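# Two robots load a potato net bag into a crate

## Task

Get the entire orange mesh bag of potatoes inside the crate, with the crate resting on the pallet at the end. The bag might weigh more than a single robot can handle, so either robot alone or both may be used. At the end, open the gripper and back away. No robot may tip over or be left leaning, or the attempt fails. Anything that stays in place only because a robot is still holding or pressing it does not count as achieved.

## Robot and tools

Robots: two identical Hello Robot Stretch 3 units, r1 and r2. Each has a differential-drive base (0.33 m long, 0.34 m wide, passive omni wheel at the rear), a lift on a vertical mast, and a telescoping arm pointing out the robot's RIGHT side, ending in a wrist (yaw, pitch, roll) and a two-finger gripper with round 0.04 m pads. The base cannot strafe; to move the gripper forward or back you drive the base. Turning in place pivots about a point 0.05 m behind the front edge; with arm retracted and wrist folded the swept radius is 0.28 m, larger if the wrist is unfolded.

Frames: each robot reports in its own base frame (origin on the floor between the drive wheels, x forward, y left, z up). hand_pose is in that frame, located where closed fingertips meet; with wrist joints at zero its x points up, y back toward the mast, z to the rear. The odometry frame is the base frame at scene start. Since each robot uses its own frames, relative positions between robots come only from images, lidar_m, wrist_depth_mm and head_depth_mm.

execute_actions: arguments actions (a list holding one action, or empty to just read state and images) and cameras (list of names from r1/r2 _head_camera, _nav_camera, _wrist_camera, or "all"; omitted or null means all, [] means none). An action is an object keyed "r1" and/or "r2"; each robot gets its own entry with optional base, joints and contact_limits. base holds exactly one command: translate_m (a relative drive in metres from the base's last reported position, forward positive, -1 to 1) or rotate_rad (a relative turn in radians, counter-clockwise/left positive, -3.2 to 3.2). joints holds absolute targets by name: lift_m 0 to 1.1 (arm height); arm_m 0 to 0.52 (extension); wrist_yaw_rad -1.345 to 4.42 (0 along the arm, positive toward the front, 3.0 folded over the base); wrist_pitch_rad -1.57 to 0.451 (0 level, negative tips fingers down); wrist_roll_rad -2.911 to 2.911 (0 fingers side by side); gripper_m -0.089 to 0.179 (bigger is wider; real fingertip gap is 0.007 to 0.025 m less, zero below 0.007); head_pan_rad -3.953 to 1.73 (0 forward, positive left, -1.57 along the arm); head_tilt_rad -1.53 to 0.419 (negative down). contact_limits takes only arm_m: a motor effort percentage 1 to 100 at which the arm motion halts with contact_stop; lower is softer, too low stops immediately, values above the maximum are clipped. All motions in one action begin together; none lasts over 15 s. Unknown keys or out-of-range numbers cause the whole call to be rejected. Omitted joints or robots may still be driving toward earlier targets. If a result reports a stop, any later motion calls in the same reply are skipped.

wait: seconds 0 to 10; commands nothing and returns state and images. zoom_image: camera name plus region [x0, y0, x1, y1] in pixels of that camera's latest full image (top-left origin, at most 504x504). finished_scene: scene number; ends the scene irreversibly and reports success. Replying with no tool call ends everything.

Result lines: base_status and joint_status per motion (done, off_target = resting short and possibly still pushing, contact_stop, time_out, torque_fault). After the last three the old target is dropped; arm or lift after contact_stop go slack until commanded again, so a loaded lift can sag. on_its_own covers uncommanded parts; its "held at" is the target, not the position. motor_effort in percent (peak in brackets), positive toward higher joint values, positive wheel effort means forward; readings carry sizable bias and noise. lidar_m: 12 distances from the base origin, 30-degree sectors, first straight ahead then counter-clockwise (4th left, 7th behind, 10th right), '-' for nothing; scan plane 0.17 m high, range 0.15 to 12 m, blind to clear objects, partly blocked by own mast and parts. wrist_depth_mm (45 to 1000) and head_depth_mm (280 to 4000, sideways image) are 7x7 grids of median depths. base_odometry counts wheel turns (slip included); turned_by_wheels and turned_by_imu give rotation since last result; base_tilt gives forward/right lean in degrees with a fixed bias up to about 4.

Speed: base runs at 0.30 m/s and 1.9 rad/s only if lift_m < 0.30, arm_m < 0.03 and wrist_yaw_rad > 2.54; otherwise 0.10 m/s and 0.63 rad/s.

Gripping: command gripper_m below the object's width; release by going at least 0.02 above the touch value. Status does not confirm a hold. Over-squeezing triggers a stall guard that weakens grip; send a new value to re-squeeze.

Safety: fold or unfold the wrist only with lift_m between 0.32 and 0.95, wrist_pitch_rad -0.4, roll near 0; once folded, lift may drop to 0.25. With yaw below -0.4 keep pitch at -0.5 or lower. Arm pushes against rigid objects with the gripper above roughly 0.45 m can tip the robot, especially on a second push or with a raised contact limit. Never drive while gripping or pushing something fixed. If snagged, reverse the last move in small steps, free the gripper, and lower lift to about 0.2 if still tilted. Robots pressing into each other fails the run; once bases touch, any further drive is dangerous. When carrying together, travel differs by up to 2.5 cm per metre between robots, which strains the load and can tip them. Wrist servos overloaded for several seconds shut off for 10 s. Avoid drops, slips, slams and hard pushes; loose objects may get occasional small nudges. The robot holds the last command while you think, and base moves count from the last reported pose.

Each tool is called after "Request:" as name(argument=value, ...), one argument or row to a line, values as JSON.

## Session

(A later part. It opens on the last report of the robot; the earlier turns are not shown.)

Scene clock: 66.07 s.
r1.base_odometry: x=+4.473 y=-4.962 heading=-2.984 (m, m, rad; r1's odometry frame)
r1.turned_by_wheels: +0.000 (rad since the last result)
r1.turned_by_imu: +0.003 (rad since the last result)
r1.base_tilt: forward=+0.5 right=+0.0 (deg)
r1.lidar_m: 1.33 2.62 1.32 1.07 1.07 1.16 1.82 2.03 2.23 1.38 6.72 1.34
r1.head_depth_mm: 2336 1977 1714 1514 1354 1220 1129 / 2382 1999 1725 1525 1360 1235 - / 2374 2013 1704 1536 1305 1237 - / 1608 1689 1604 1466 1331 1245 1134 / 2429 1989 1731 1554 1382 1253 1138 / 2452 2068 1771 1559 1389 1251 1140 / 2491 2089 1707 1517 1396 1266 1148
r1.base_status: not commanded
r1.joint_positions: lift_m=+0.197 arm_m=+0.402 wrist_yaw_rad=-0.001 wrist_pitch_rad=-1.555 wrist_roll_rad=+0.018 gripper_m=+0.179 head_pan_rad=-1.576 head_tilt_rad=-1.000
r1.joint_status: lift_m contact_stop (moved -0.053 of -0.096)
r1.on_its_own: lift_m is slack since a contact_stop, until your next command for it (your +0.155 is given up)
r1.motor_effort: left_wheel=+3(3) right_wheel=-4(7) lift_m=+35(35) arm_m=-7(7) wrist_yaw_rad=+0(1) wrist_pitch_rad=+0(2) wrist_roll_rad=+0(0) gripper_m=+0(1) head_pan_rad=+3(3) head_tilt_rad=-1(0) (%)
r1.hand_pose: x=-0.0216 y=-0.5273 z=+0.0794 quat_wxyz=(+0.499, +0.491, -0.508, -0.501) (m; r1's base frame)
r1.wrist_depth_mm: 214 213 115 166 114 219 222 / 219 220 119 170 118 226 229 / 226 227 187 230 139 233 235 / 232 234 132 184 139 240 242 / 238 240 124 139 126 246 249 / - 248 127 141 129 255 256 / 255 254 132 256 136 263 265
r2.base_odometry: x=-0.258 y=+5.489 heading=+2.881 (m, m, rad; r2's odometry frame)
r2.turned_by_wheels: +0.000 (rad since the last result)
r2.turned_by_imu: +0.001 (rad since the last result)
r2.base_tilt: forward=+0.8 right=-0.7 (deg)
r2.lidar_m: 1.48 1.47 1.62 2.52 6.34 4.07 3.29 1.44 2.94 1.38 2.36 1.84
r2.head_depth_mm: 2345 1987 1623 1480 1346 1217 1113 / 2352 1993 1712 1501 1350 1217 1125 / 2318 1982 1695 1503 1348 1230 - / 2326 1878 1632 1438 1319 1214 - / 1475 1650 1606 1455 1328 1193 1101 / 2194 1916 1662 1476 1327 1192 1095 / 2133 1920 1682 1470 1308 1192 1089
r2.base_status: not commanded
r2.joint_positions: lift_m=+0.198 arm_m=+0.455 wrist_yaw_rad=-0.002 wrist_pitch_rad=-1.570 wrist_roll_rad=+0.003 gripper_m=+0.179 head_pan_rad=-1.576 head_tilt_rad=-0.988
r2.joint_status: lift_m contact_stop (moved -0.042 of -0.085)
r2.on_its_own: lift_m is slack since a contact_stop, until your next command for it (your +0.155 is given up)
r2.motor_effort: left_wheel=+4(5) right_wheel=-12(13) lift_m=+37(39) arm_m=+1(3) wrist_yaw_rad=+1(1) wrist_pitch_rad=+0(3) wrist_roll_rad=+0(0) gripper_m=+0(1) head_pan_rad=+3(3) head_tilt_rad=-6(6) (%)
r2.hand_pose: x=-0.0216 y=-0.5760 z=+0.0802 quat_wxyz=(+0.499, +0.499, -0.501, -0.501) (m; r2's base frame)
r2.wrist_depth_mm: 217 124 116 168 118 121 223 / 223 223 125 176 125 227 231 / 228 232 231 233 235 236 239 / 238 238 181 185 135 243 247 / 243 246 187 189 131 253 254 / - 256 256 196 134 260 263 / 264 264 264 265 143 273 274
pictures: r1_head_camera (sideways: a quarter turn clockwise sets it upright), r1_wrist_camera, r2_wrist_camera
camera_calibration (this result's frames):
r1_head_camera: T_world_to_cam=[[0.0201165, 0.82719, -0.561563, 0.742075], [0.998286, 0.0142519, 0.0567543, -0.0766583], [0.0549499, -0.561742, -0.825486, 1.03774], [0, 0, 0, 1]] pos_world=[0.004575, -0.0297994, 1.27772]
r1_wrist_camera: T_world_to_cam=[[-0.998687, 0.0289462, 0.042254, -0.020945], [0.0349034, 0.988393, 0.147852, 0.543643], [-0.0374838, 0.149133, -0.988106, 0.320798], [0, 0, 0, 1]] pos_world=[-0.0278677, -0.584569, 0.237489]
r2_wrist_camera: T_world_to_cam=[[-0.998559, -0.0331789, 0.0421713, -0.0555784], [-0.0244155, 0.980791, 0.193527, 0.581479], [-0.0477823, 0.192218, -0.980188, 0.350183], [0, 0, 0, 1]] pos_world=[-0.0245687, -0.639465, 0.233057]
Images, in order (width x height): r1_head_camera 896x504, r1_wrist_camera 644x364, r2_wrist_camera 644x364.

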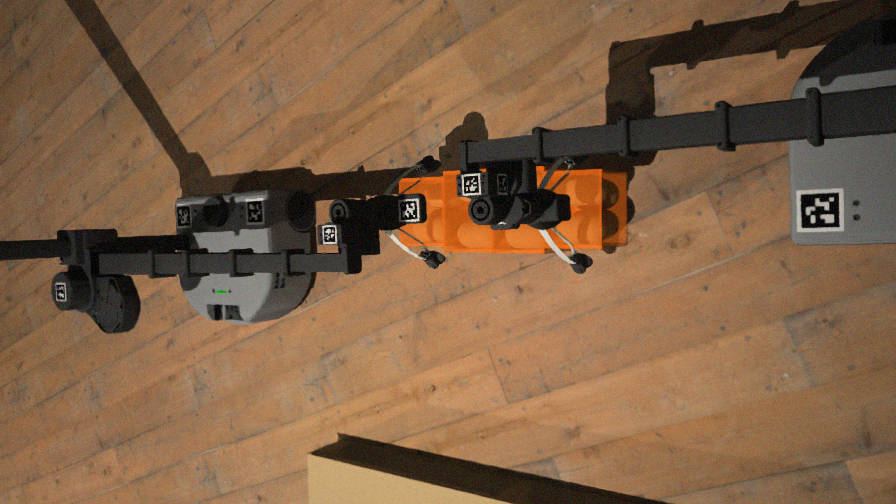

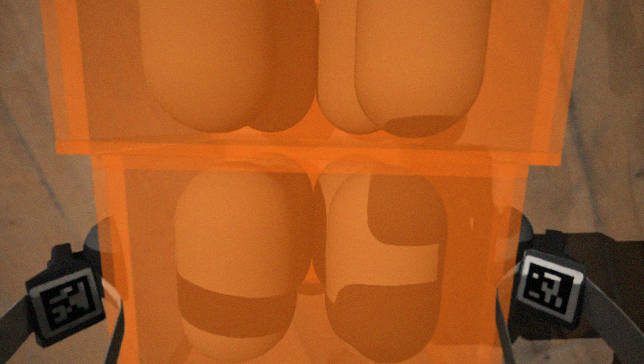

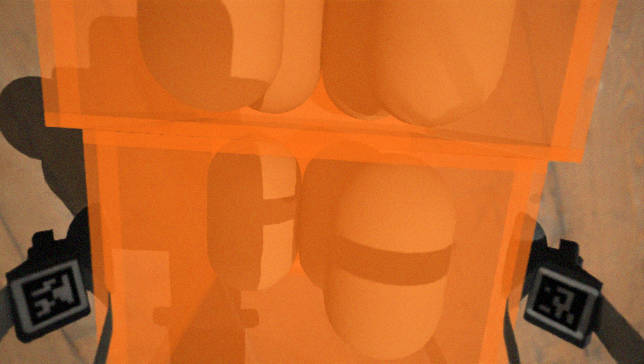

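Request:
execute_actions(
  actions=[
    {"r1":{"joints":{"lift_m":0.197,"gripper_m":0.06}},"r2":{"joints":{"lift_m":0.198,"gripper_m":0.06}}},
  ],
  cameras=["r1_wrist_camera","r2_wrist_camera"],
)

Request:
execute_actions(
  actions=[
    {"r1":{"joints":{"lift_m":0.23}},"r2":{"joints":{"lift_m":0.23}}},
  ],
  cameras=["r1_wrist_camera","r2_wrist_camera","r1_head_camera"],
)

Scene clock: 68.47 s.
r1.base_odometry: x=+4.473 y=-4.962 heading=-2.984 (m, m, rad; r1's odometry frame)
r1.turned_by_wheels: +0.000 (rad since the last result)
r1.turned_by_imu: +0.001 (rad since the last result)
r1.base_tilt: forward=+0.6 right=-0.1 (deg)
r1.lidar_m: 1.33 2.62 1.32 1.07 1.06 1.17 1.82 2.03 2.23 1.38 6.75 1.33
r1.head_depth_mm: 2348 1973 1726 1508 1352 1220 1135 / 2351 1998 1722 1524 1370 1244 - / 2385 2000 1705 1526 1313 1239 - / 1615 1692 1261 1499 1343 1244 1130 / 2424 2007 1742 1550 1387 1248 1136 / 2443 2053 1782 1559 1391 1254 1141 / 2472 2058 1712 1519 1402 1267 1148
r1.base_status: not commanded
r1.joint_positions: lift_m=+0.197 arm_m=+0.402 wrist_yaw_rad=-0.001 wrist_pitch_rad=-1.555 wrist_roll_rad=+0.018 gripper_m=+0.062 head_pan_rad=-1.576 head_tilt_rad=-1.000
r1.joint_status: all done
r1.motor_effort: left_wheel=+1(3) right_wheel=-3(4) lift_m=+24(30) arm_m=-7(7) wrist_yaw_rad=+0(1) wrist_pitch_rad=+0(1) wrist_roll_rad=+0(0) gripper_m=-35(98) head_pan_rad=+3(3) head_tilt_rad=+0(0) (%)
r1.hand_pose: x=-0.0216 y=-0.5272 z=+0.0796 quat_wxyz=(+0.499, +0.491, -0.508, -0.501) (m; r1's base frame)
r1.wrist_depth_mm: 216 215 116 167 116 222 224 / 221 220 120 172 120 228 230 / 227 228 188 230 139 235 237 / 233 234 133 185 140 242 242 / 239 240 125 141 127 248 250 / - 249 128 142 130 256 257 / 256 257 134 259 137 264 267
r2.base_odometry: x=-0.258 y=+5.489 heading=+2.880 (m, m, rad; r2's odometry frame)
r2.turned_by_wheels: +0.000 (rad since the last result)
r2.turned_by_imu: +0.001 (rad since the last result)
r2.base_tilt: forward=+0.6 right=-0.9 (deg)
r2.lidar_m: 1.49 1.48 1.62 2.51 6.35 4.05 3.29 1.45 2.93 1.38 2.36 1.84
r2.head_depth_mm: 2342 1973 1620 1480 1355 1229 1111 / 2339 1977 1718 1509 1343 1212 1132 / 2324 1975 1714 1496 1351 1224 - / 2303 1890 1635 1444 1312 1214 - / 1473 1616 1620 1458 1331 1199 1099 / 2162 1931 1677 1469 1327 1200 1098 / 2176 1915 1662 1472 1321 1194 1095
r2.base_status: not commanded
r2.joint_positions: lift_m=+0.199 arm_m=+0.455 wrist_yaw_rad=-0.002 wrist_pitch_rad=-1.578 wrist_roll_rad=+0.004 gripper_m=+0.063 head_pan_rad=-1.576 head_tilt_rad=-0.989
r2.joint_status: all done
r2.motor_effort: left_wheel=+0(4) right_wheel=+0(12) lift_m=+8(38) arm_m=+1(1) wrist_yaw_rad=+2(1) wrist_pitch_rad=+2(3) wrist_roll_rad=+0(1) gripper_m=-7(100) head_pan_rad=+3(3) head_tilt_rad=-6(6) (%)
r2.hand_pose: x=-0.0216 y=-0.5739 z=+0.0817 quat_wxyz=(+0.497, +0.500, -0.499, -0.504) (m; r2's base frame)
r2.wrist_depth_mm: 221 219 120 172 122 131 229 / 226 229 129 180 129 233 235 / 235 234 236 236 239 242 243 / 243 243 185 190 138 249 252 / 248 251 192 193 135 256 259 / - 261 261 202 140 - 268 / 269 269 270 272 269 277 278
pictures: r1_wrist_camera, r2_wrist_camera
camera_calibration (this result's frames):
r1_wrist_camera: T_world_to_cam=[[-0.998681, 0.0291578, 0.0422638, -0.020838], [0.0351273, 0.988334, 0.148198, 0.543479], [-0.0374496, 0.149487, -0.988054, 0.321104], [0, 0, 0, 1]] pos_world=[-0.0278762, -0.584532, 0.237607]
r2_wrist_camera: T_world_to_cam=[[-0.998607, -0.0320643, 0.0418922, -0.0548977], [-0.0229813, 0.979188, 0.201651, 0.577571], [-0.0474862, 0.200408, -0.978561, 0.355742], [0, 0, 0, 1]] pos_world=[-0.0246551, -0.638604, 0.233947]
Images, in order (width x height): r1_wrist_camera 644x364, r2_wrist_camera 644x364.

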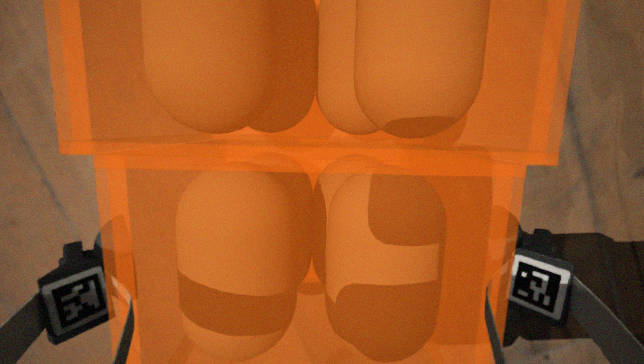

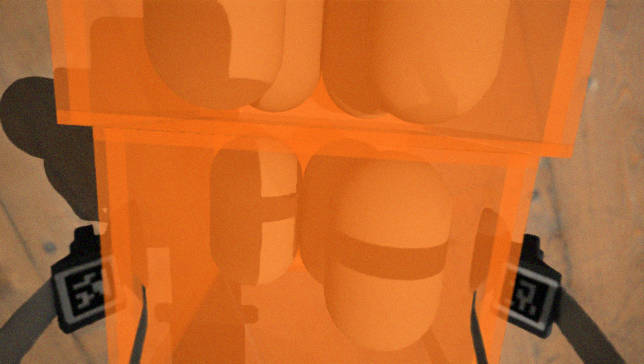

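Scene clock: 70.27 s.
r1.base_odometry: x=+4.473 y=-4.962 heading=-2.984 (m, m, rad; r1's odometry frame)
r1.turned_by_wheels: +0.000 (rad since the last result)
r1.turned_by_imu: +0.001 (rad since the last result)
r1.base_tilt: forward=+0.5 right=+0.1 (deg)
r1.lidar_m: 1.33 2.62 1.32 1.07 1.06 1.17 1.82 2.03 2.23 1.38 6.75 1.34
r1.head_depth_mm: 2337 1993 1709 1514 1353 1224 1131 / 2364 2000 1718 1522 1364 1242 - / 2389 2017 1695 1527 1313 1233 - / 1517 1697 1615 1497 1330 1247 1134 / 2385 2044 1732 1554 1372 1242 1140 / 2448 2080 1771 1559 1387 1249 1142 / 2495 2070 1716 1515 1396 1260 1144
r1.base_status: not commanded
r1.joint_positions: lift_m=+0.229 arm_m=+0.402 wrist_yaw_rad=-0.001 wrist_pitch_rad=-1.530 wrist_roll_rad=+0.018 gripper_m=+0.072 head_pan_rad=-1.575 head_tilt_rad=-0.997
r1.joint_status: all done
r1.on_its_own: gripper_m is held at +0.071, not at your +0.060, by its stall guard, which is still easing
r1.motor_effort: left_wheel=+0(7) right_wheel=-1(11) lift_m=+64(64) arm_m=-7(7) wrist_yaw_rad=+1(1) wrist_pitch_rad=-14(15) wrist_roll_rad=+0(0) gripper_m=-25(29) head_pan_rad=+3(2) head_tilt_rad=-1(1) (%)
r1.hand_pose: x=-0.0216 y=-0.5338 z=+0.1106 quat_wxyz=(+0.505, +0.485, -0.515, -0.495) (m; r1's base frame)
r1.wrist_depth_mm: 243 245 133 192 136 252 252 / 248 249 136 190 137 257 259 / 254 256 188 200 160 264 267 / 260 262 145 198 265 270 273 / 267 268 135 149 136 276 280 / 271 277 137 151 138 - 286 / 283 286 143 287 288 294 295
r2.base_odometry: x=-0.258 y=+5.489 heading=+2.880 (m, m, rad; r2's odometry frame)
r2.turned_by_wheels: +0.000 (rad since the last result)
r2.turned_by_imu: +0.000 (rad since the last result)
r2.base_tilt: forward=+0.7 right=-0.8 (deg)
r2.lidar_m: 1.49 1.48 1.62 2.51 6.35 4.06 3.28 1.44 2.92 1.38 2.35 1.83
r2.head_depth_mm: 2348 1978 1629 1469 1351 1222 1116 / 2339 1979 1705 1498 1343 1212 1124 / 2332 1951 1700 1494 1338 1233 - / 2289 1865 1593 1401 1309 1212 - / 1452 1626 1624 1458 1320 1200 1099 / 2197 1945 1678 1471 1318 1188 1091 / 2158 1900 1649 1472 1312 1197 1092
r2.base_status: not commanded
r2.joint_positions: lift_m=+0.229 arm_m=+0.455 wrist_yaw_rad=-0.002 wrist_pitch_rad=-1.550 wrist_roll_rad=+0.004 gripper_m=+0.072 head_pan_rad=-1.576 head_tilt_rad=-0.989
r2.joint_status: all done
r2.on_its_own: gripper_m is held at +0.071, not at your +0.060, by its stall guard, which is still easing
r2.motor_effort: left_wheel=+0(2) right_wheel=+1(6) lift_m=+58(59) arm_m=+1(2) wrist_yaw_rad=+1(1) wrist_pitch_rad=-6(6) wrist_roll_rad=-1(1) gripper_m=-30(35) head_pan_rad=+2(2) head_tilt_rad=-6(5) (%)
r2.hand_pose: x=-0.0216 y=-0.5810 z=+0.1114 quat_wxyz=(+0.504, +0.493, -0.506, -0.497) (m; r2's base frame)
r2.wrist_depth_mm: 244 245 133 190 136 253 256 / 253 255 140 190 140 260 262 / 259 259 260 264 266 267 270 / 266 267 194 195 146 275 279 / 272 275 194 197 140 284 287 / - 287 285 201 143 - 298 / 292 295 298 298 297 305 307
pictures: r1_head_camera (sideways: a quarter turn clockwise sets it upright), r1_wrist_camera, r2_wrist_camera
camera_calibration (this result's frames):
r1_head_camera: T_world_to_cam=[[0.0188585, 0.825629, -0.563897, 0.745125], [0.998264, 0.0159228, 0.0566984, -0.0765857], [0.0557907, -0.563988, -0.823896, 1.03567], [0, 0, 0, 1]] pos_world=[0.00461982, -0.0298699, 1.2778]
r1_wrist_camera: T_world_to_cam=[[-0.998669, 0.0306028, 0.0415257, -0.0211105], [0.0355028, 0.991782, 0.122917, 0.54997], [-0.0374228, 0.124228, -0.991548, 0.339653], [0, 0, 0, 1]] pos_world=[-0.0278971, -0.586999, 0.270058]
r2_wrist_camera: T_world_to_cam=[[-0.998604, -0.0309255, 0.0428138, -0.055825], [-0.023008, 0.984404, 0.174413, 0.584606], [-0.0475399, 0.173184, -0.983741, 0.371021], [0, 0, 0, 1]] pos_world=[-0.0246581, -0.64147, 0.265416]
Images, in order (width x height): r1_head_camera 896x504, r1_wrist_camera 644x364, r2_wrist_camera 644x364.

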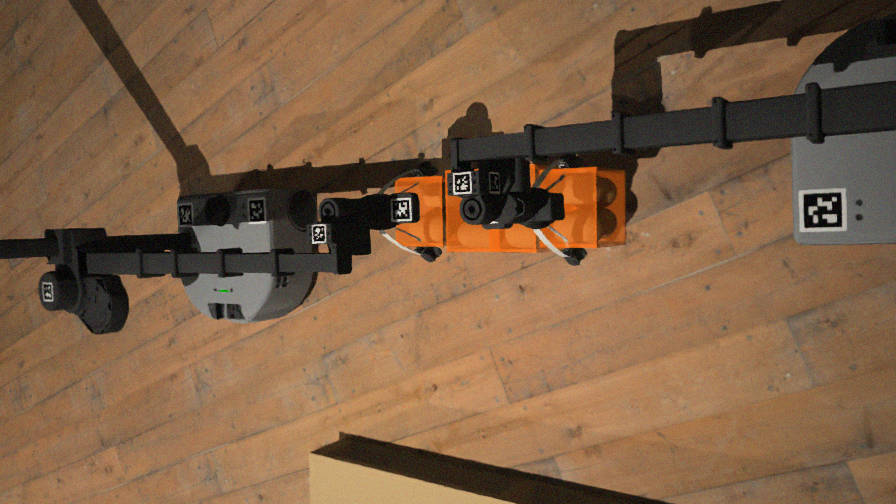

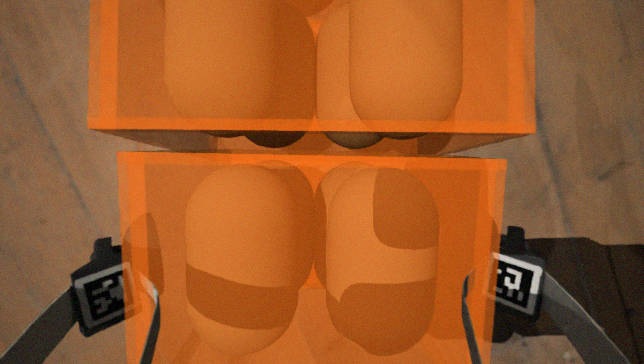

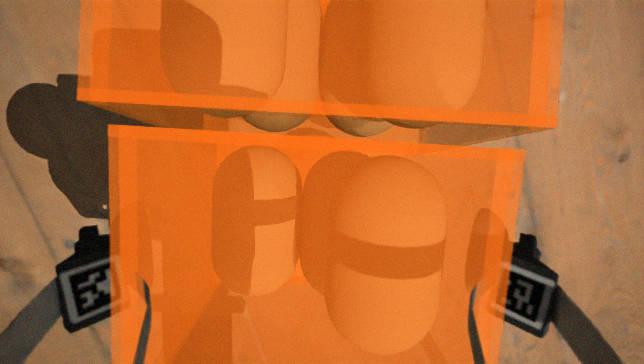

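Request:
execute_actions(
  actions=[
    {"r1":{"joints":{"lift_m":0.26,"arm_m":0.408,"gripper_m":0.08}},"r2":{"joints":{"lift_m":0.26,"arm_m":0.46,"gripper_m":0.08}}},
  ],
  cameras=[],
)

Request:
wait(
  seconds=5,
)

Scene clock: 71.83 s.
r1.base_odometry: x=+4.473 y=-4.962 heading=-2.984 (m, m, rad; r1's odometry frame)
r1.turned_by_wheels: +0.000 (rad since the last result)
r1.turned_by_imu: +0.000 (rad since the last result)
r1.base_tilt: forward=+0.6 right=+0.1 (deg)
r1.lidar_m: 1.32 2.62 1.32 1.07 1.06 1.16 1.82 2.04 2.23 0.50 6.68 1.34
r1.head_depth_mm: 2354 1974 1725 1517 1353 1223 1131 / 2353 2010 1742 1518 1361 1227 - / 2370 2006 1708 1561 1308 1234 - / 1501 1689 1621 1488 1340 1242 1131 / 2320 2041 1746 1557 1389 1247 1130 / 2459 2058 1780 1560 1394 1250 1139 / 2493 2081 1705 1520 1400 1267 1147
r1.base_status: not commanded
r1.joint_positions: lift_m=+0.259 arm_m=+0.408 wrist_yaw_rad=-0.001 wrist_pitch_rad=-1.530 wrist_roll_rad=+0.018 gripper_m=+0.084 head_pan_rad=-1.575 head_tilt_rad=-0.997
r1.joint_status: gripper_m off_target (ended at +0.084, target +0.080); the others done
r1.motor_effort: left_wheel=+1(1) right_wheel=-1(0) lift_m=+65(68) arm_m=+4(4) wrist_yaw_rad=+1(1) wrist_pitch_rad=-14(14) wrist_roll_rad=+0(0) gripper_m=-21(20) head_pan_rad=+3(2) head_tilt_rad=-1(2) (%)
r1.hand_pose: x=-0.0216 y=-0.5390 z=+0.1406 quat_wxyz=(+0.505, +0.485, -0.515, -0.495) (m; r1's base frame)
r1.wrist_depth_mm: 270 272 139 201 142 281 283 / 276 276 138 195 141 288 290 / 282 286 154 200 154 296 296 / 289 292 151 208 295 300 304 / 296 298 137 150 137 308 311 / 306 308 137 150 138 - 319 / 316 316 140 316 144 327 330
r2.base_odometry: x=-0.258 y=+5.489 heading=+2.880 (m, m, rad; r2's odometry frame)
r2.turned_by_wheels: +0.000 (rad since the last result)
r2.turned_by_imu: +0.000 (rad since the last result)
r2.base_tilt: forward=+0.9 right=-0.7 (deg)
r2.lidar_m: 1.49 1.48 1.61 2.51 6.35 4.05 3.28 1.44 2.94 0.55 2.35 1.84
r2.head_depth_mm: 2341 2003 1625 1480 1356 1220 1112 / 2343 1962 1704 1506 1344 1217 1131 / 2324 1957 1695 1494 1340 1218 - / 2230 1860 1596 1345 1313 1211 - / 1415 1624 1623 1453 1334 1198 1103 / 2179 1941 1669 1479 1319 1199 1093 / 2137 1899 1644 1468 1314 1190 1090
r2.base_status: not commanded
r2.joint_positions: lift_m=+0.259 arm_m=+0.460 wrist_yaw_rad=-0.002 wrist_pitch_rad=-1.549 wrist_roll_rad=+0.004 gripper_m=+0.085 head_pan_rad=-1.576 head_tilt_rad=-0.989
r2.joint_status: gripper_m off_target (ended at +0.085, target +0.080); the others done
r2.motor_effort: left_wheel=+0(0) right_wheel=+0(0) lift_m=+60(62) arm_m=+2(2) wrist_yaw_rad=+1(2) wrist_pitch_rad=-6(6) wrist_roll_rad=-1(1) gripper_m=-26(29) head_pan_rad=+2(2) head_tilt_rad=-6(6) (%)
r2.hand_pose: x=-0.0216 y=-0.5863 z=+0.1413 quat_wxyz=(+0.504, +0.493, -0.506, -0.496) (m; r2's base frame)
r2.wrist_depth_mm: 272 274 138 195 142 283 285 / 281 280 142 195 143 291 291 / 288 291 206 211 162 299 301 / 294 298 203 205 153 305 309 / 305 306 194 197 141 317 320 / 312 319 199 198 142 - 329 / 325 325 331 332 147 335 344
pictures: none
No camera images: the call's "cameras" was empty. Leave "cameras" out to get every camera's image.

Scene clock: 76.83 s.
r1.base_odometry: x=+4.473 y=-4.962 heading=-2.984 (m, m, rad; r1's odometry frame)
r1.turned_by_wheels: +0.000 (rad since the last result)
r1.turned_by_imu: +0.001 (rad since the last result)
r1.base_tilt: forward=+0.7 right=+0.0 (deg)
r1.lidar_m: 1.33 2.62 1.32 1.07 1.06 1.16 1.82 2.03 2.22 0.50 6.74 1.33
r1.head_depth_mm: 2347 1979 1707 1516 1352 1225 1126 / 2377 2000 1733 1522 1374 1228 - / 2392 2009 1705 1551 1304 1234 - / 1491 1687 1625 1495 1335 1240 1133 / 2311 2064 1745 1539 1385 1250 1134 / 2478 2072 1779 1561 1396 1255 1140 / 2479 2092 1730 1523 1389 1251 1152
r1.base_status: not commanded
r1.joint_positions: lift_m=+0.259 arm_m=+0.408 wrist_yaw_rad=-0.001 wrist_pitch_rad=-1.530 wrist_roll_rad=+0.018 gripper_m=+0.090 head_pan_rad=-1.575 head_tilt_rad=-0.997
r1.joint_status: gripper_m off_target (ended at +0.084, target +0.080); the others done
r1.on_its_own: gripper_m is held at +0.089, not at your +0.080, by its stall guard, which is not easing now
r1.motor_effort: left_wheel=+1(1) right_wheel=+0(0) lift_m=+65(68) arm_m=+4(4) wrist_yaw_rad=+1(1) wrist_pitch_rad=-14(14) wrist_roll_rad=+0(0) gripper_m=-20(20) head_pan_rad=+2(2) head_tilt_rad=-1(2) (%)
r1.hand_pose: x=-0.0216 y=-0.5390 z=+0.1406 quat_wxyz=(+0.505, +0.485, -0.515, -0.495) (m; r1's base frame)
r1.wrist_depth_mm: 270 271 139 201 142 281 281 / 276 278 138 195 141 288 290 / 284 285 154 200 154 294 297 / 291 292 151 207 295 300 304 / 298 297 136 150 137 308 313 / 304 309 137 150 138 - 320 / 316 316 140 318 144 327 330
r2.base_odometry: x=-0.258 y=+5.489 heading=+2.880 (m, m, rad; r2's odometry frame)
r2.turned_by_wheels: +0.000 (rad since the last result)
r2.turned_by_imu: +0.001 (rad since the last result)
r2.base_tilt: forward=+0.7 right=-0.7 (deg)
r2.lidar_m: 1.49 1.47 1.62 2.51 6.35 4.03 3.28 1.44 2.94 0.55 2.36 1.83
r2.head_depth_mm: 2361 1987 1619 1491 1351 1227 1119 / 2314 1976 1709 1519 1343 1210 1131 / 2319 1968 1693 1500 1340 1220 - / 2245 1877 1600 1338 1305 1213 - / 1415 1614 1622 1449 1322 1202 1097 / 2220 1910 1666 1477 1318 1192 1094 / 2119 1919 1667 1475 1313 1189 1089
r2.base_status: not commanded
r2.joint_positions: lift_m=+0.259 arm_m=+0.460 wrist_yaw_rad=-0.002 wrist_pitch_rad=-1.549 wrist_roll_rad=+0.004 gripper_m=+0.103 head_pan_rad=-1.576 head_tilt_rad=-0.989
r2.joint_status: gripper_m off_target (ended at +0.085, target +0.080); the others done
r2.on_its_own: gripper_m is held at +0.102, not at your +0.080, by its stall guard, which is not easing now
r2.motor_effort: left_wheel=+0(0) right_wheel=+1(0) lift_m=+60(62) arm_m=+2(2) wrist_yaw_rad=+1(2) wrist_pitch_rad=-6(6) wrist_roll_rad=+0(1) gripper_m=-19(29) head_pan_rad=+2(2) head_tilt_rad=-6(6) (%)
r2.hand_pose: x=-0.0216 y=-0.5863 z=+0.1413 quat_wxyz=(+0.504, +0.493, -0.506, -0.496) (m; r2's base frame)
r2.wrist_depth_mm: 271 273 139 197 142 282 286 / 281 280 142 196 143 291 294 / 289 289 205 211 161 299 301 / 297 298 204 206 153 307 310 / 304 305 194 197 141 316 319 / 314 318 199 197 142 - 331 / 327 325 331 327 147 338 343
wait: 5.00 s; at rest by 0.27 s
pictures: r1_head_camera (sideways: a quarter turn clockwise sets it upright), r1_nav_camera (sideways: a quarter turn counterclockwise sets it upright), r1_wrist_camera, r2_head_camera (sideways: a quarter turn clockwise sets it upright), r2_nav_camera (sideways: a quarter turn counterclockwise sets it upright), r2_wrist_camera
camera_calibration (this result's frames):
r1_head_camera: T_world_to_cam=[[0.0188583, 0.82563, -0.563897, 0.745124], [0.998264, 0.015923, 0.0566984, -0.0765857], [0.0557909, -0.563988, -0.823896, 1.03567], [0, 0, 0, 1]] pos_world=[0.00461983, -0.0298699, 1.2778]
r1_nav_camera: T_world_to_cam=[[-0.027533, -0.840489, 0.541129, -0.660059], [-0.999427, 0.0338163, 0.0016725, 0.0589745], [-0.0197047, -0.540773, -0.840938, 1.05524], [0, 0, 0, 1]] pos_world=[0.0615604, 0.0138764, 1.24447]
r1_wrist_camera: T_world_to_cam=[[-0.998669, 0.0306004, 0.0415296, -0.0221958], [0.035506, 0.991765, 0.123052, 0.551455], [-0.0374222, 0.124363, -0.991531, 0.370074], [0, 0, 0, 1]] pos_world=[-0.0278972, -0.592258, 0.300004]
r2_head_camera: T_world_to_cam=[[-0.0111007, 0.854022, -0.520119, 0.700304], [0.999771, -0.0000512012, -0.0214219, 0.0230044], [-0.0183214, -0.520237, -0.853825, 1.0754], [0, 0, 0, 1]] pos_world=[0.00447757, -0.0386099, 1.28294]
r2_nav_camera: T_world_to_cam=[[-0.0552084, -0.808168, 0.586358, -0.71835], [-0.998465, 0.0420119, -0.0361058, 0.102115], [0.0045456, -0.587451, -0.809247, 1.01796], [0, 0, 0, 1]] pos_world=[0.0576721, 0.0131645, 1.24868]
r2_wrist_camera: T_world_to_cam=[[-0.998604, -0.0308697, 0.0428584, -0.0572442], [-0.0230104, 0.984641, 0.173066, 0.584928], [-0.0475427, 0.171838, -0.983977, 0.400624], [0, 0, 0, 1]] pos_world=[-0.0246582, -0.646554, 0.295427]
Images, in order (width x height): r1_head_camera 896x504, r1_nav_camera 672x504, r1_wrist_camera 644x364, r2_head_camera 896x504, r2_nav_camera 672x504, r2_wrist_camera 644x364.

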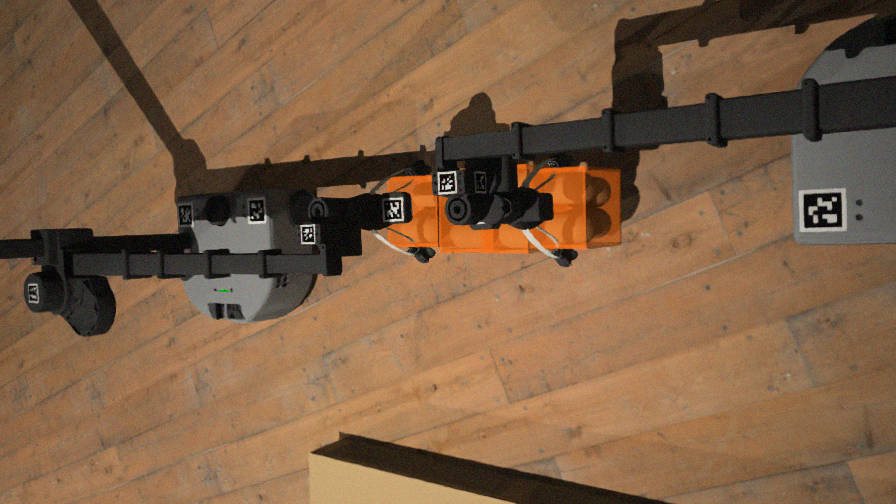

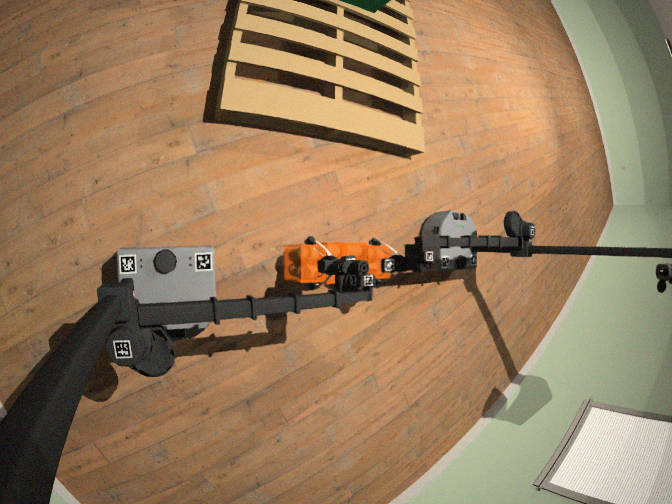

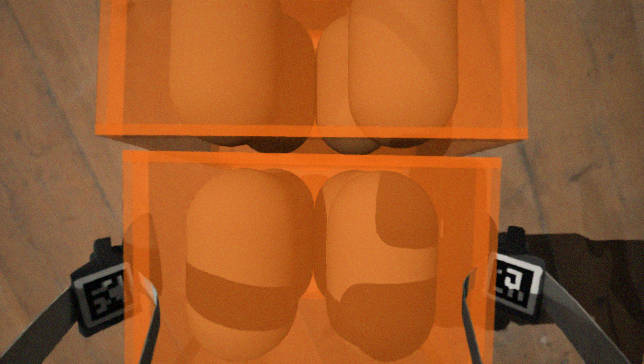

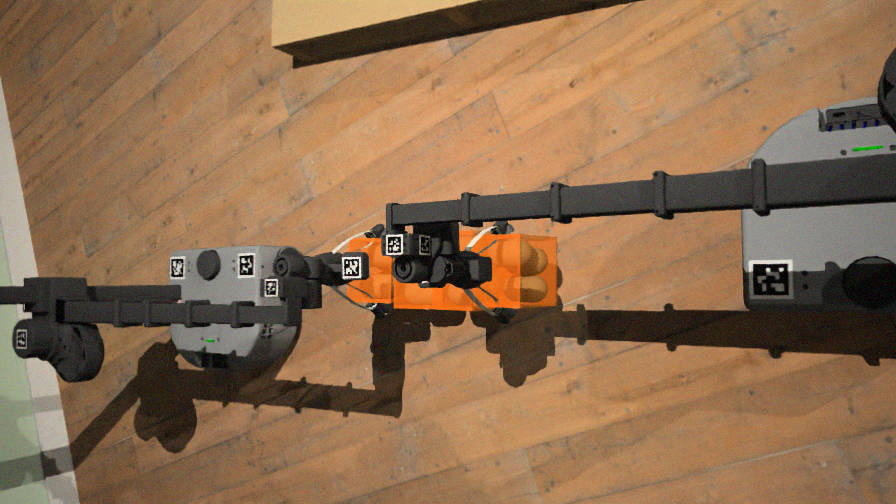

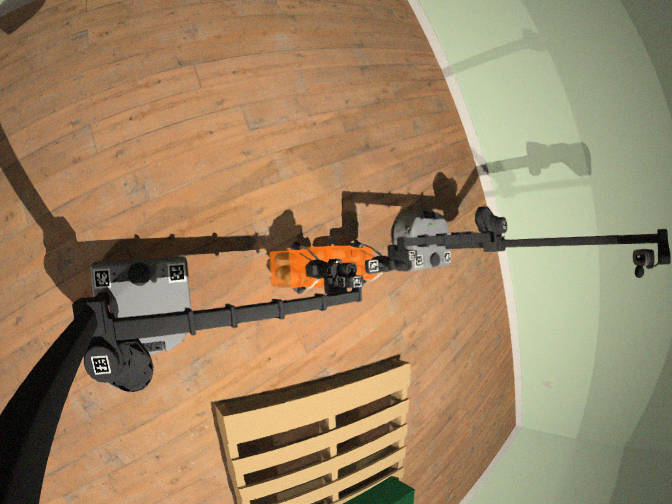

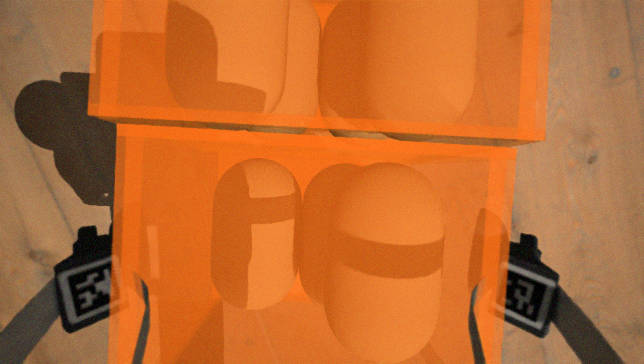

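Request:
execute_actions(
  actions=[
    {"r1":{"base":{"translate_m":0.4},"joints":{"lift_m":0.66}},"r2":{"base":{"translate_m":-0.4},"joints":{"lift_m":0.66,"head_pan_rad":-2.5,"head_tilt_rad":-1.1}}},
  ],
  cameras=["r1_nav_camera","r2_head_camera","r1_wrist_camera"],
)

Scene clock: 82.43 s.
r1.base_odometry: x=+4.078 y=-5.024 heading=-2.984 (m, m, rad; r1's odometry frame)
r1.turned_by_wheels: +0.000 (rad since the last result)
r1.turned_by_imu: +0.000 (rad since the last result)
r1.base_tilt: forward=+0.7 right=+0.2 (deg)
r1.lidar_m: 1.19 2.35 1.50 1.21 1.21 1.32 2.06 2.40 2.64 1.38 1.28 0.94
r1.head_depth_mm: 2324 1980 1717 1525 - - - / 2382 2047 - 1503 1362 1230 - / 2405 2047 - 921 1368 1236 - / 806 1698 1604 940 1365 1240 1134 / 2366 2028 1623 1400 1265 1146 1108 / 2454 2057 1674 1484 1341 1209 1110 / 2515 2076 1686 1490 1306 1152 1132
r1.base_status: done
r1.joint_positions: lift_m=+0.659 arm_m=+0.408 wrist_yaw_rad=-0.001 wrist_pitch_rad=-1.530 wrist_roll_rad=+0.018 gripper_m=+0.090 head_pan_rad=-1.575 head_tilt_rad=-0.997
r1.joint_status: all done
r1.on_its_own: gripper_m is held at +0.089, not at your +0.080, by its stall guard, which is not easing now
r1.motor_effort: left_wheel=+0(4) right_wheel=-1(4) lift_m=+65(69) arm_m=+5(5) wrist_yaw_rad=+2(1) wrist_pitch_rad=-14(14) wrist_roll_rad=+0(0) gripper_m=-20(20) head_pan_rad=+2(3) head_tilt_rad=-1(1) (%)
r1.hand_pose: x=-0.0216 y=-0.5391 z=+0.5406 quat_wxyz=(+0.505, +0.485, -0.515, -0.495) (m; r1's base frame)
r1.wrist_depth_mm: 529 537 139 200 142 672 670 / 546 559 138 195 141 685 686 / 560 564 153 199 155 710 706 / 571 577 150 207 703 717 712 / 639 592 137 149 137 729 744 / 688 613 137 149 138 - 768 / 755 653 140 146 144 786 793
r2.base_odometry: x=+0.128 y=+5.386 heading=+2.880 (m, m, rad; r2's odometry frame)
r2.turned_by_wheels: +0.000 (rad since the last result)
r2.turned_by_imu: +0.003 (rad since the last result)
r2.base_tilt: forward=+0.7 right=-0.8 (deg)
r2.lidar_m: 1.86 1.85 2.03 3.15 6.22 3.58 2.92 1.08 1.33 1.38 2.50 2.29
r2.head_depth_mm: 2002 1679 1565 1430 - - - / 1963 1592 1500 1425 1316 - 1116 / 1637 1511 1468 1379 1306 - 1082 / 1666 1469 1460 1325 1330 - 1080 / 1669 1504 1454 1355 - - 1092 / 1580 1564 1417 1404 1261 1181 1094 / 1916 1574 1434 1333 1272 1180 1094
r2.base_status: done
r2.joint_positions: lift_m=+0.659 arm_m=+0.460 wrist_yaw_rad=-0.002 wrist_pitch_rad=-1.549 wrist_roll_rad=+0.004 gripper_m=+0.103 head_pan_rad=-2.493 head_tilt_rad=-1.086
r2.joint_status: all done
r2.on_its_own: gripper_m is held at +0.102, not at your +0.080, by its stall guard, which is not easing now
r2.motor_effort: left_wheel=+0(3) right_wheel=+1(7) lift_m=+60(63) arm_m=+2(1) wrist_yaw_rad=+1(1) wrist_pitch_rad=-6(6) wrist_roll_rad=-1(0) gripper_m=-19(19) head_pan_rad=-2(30) head_tilt_rad=-7(18) (%)
r2.hand_pose: x=-0.0216 y=-0.5863 z=+0.5413 quat_wxyz=(+0.504, +0.493, -0.506, -0.496) (m; r2's base frame)
r2.wrist_depth_mm: 644 654 138 197 142 573 564 / 673 680 142 195 143 584 586 / 680 680 204 210 161 600 594 / 731 715 205 206 153 615 622 / 724 732 194 198 141 628 638 / 758 761 199 198 142 - 653 / 777 786 781 156 147 674 684
pictures: r1_nav_camera (sideways: a quarter turn counterclockwise sets it upright), r1_wrist_camera, r2_head_camera (sideways: a quarter turn clockwise sets it upright)
camera_calibration (this result's frames):
r1_nav_camera: T_world_to_cam=[[-0.027533, -0.840489, 0.541129, -0.66006], [-0.999427, 0.0338163, 0.00167249, 0.0589745], [-0.0197047, -0.540773, -0.840938, 1.05524], [0, 0, 0, 1]] pos_world=[0.0615604, 0.0138764, 1.24447]
r1_wrist_camera: T_world_to_cam=[[-0.998669, 0.0306144, 0.0415177, -0.0387902], [0.035503, 0.991815, 0.122645, 0.502597], [-0.0374232, 0.123956, -0.991582, 0.766508], [0, 0, 0, 1]] pos_world=[-0.0278971, -0.592309, 0.700025]
r2_head_camera: T_world_to_cam=[[0.708218, 0.556666, -0.434224, 0.58403], [0.609919, -0.792191, -0.020796, 0.024565], [-0.355565, -0.250113, -0.900565, 1.1382], [0, 0, 0, 1]] pos_world=[-0.0239006, -0.0209712, 1.27913]
Images, in order (width x height): r1_nav_camera 672x504, r1_wrist_camera 644x364, r2_head_camera 896x504.

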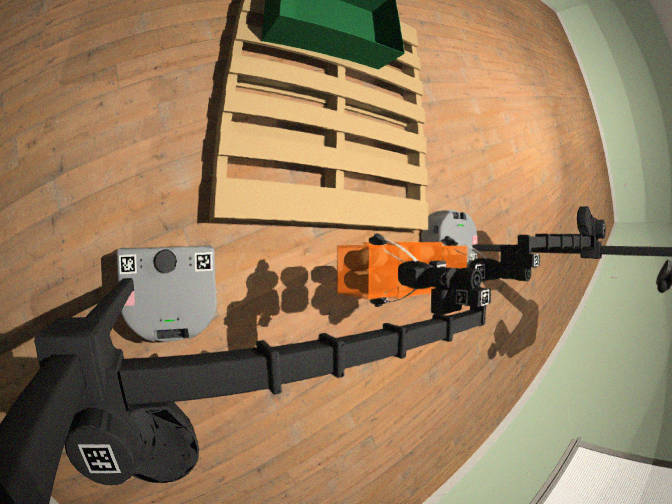

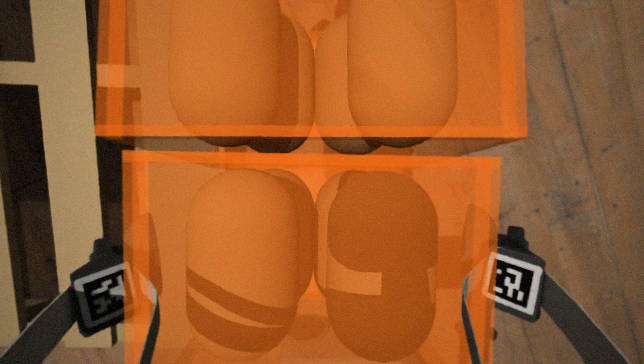

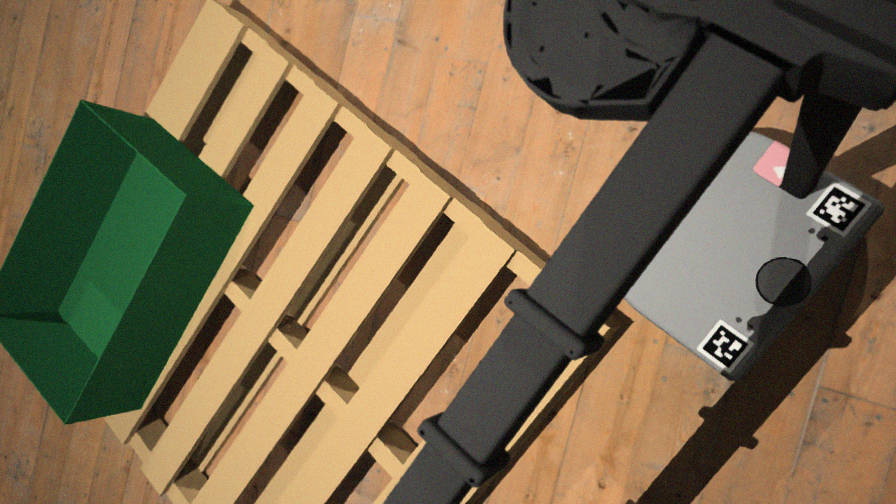

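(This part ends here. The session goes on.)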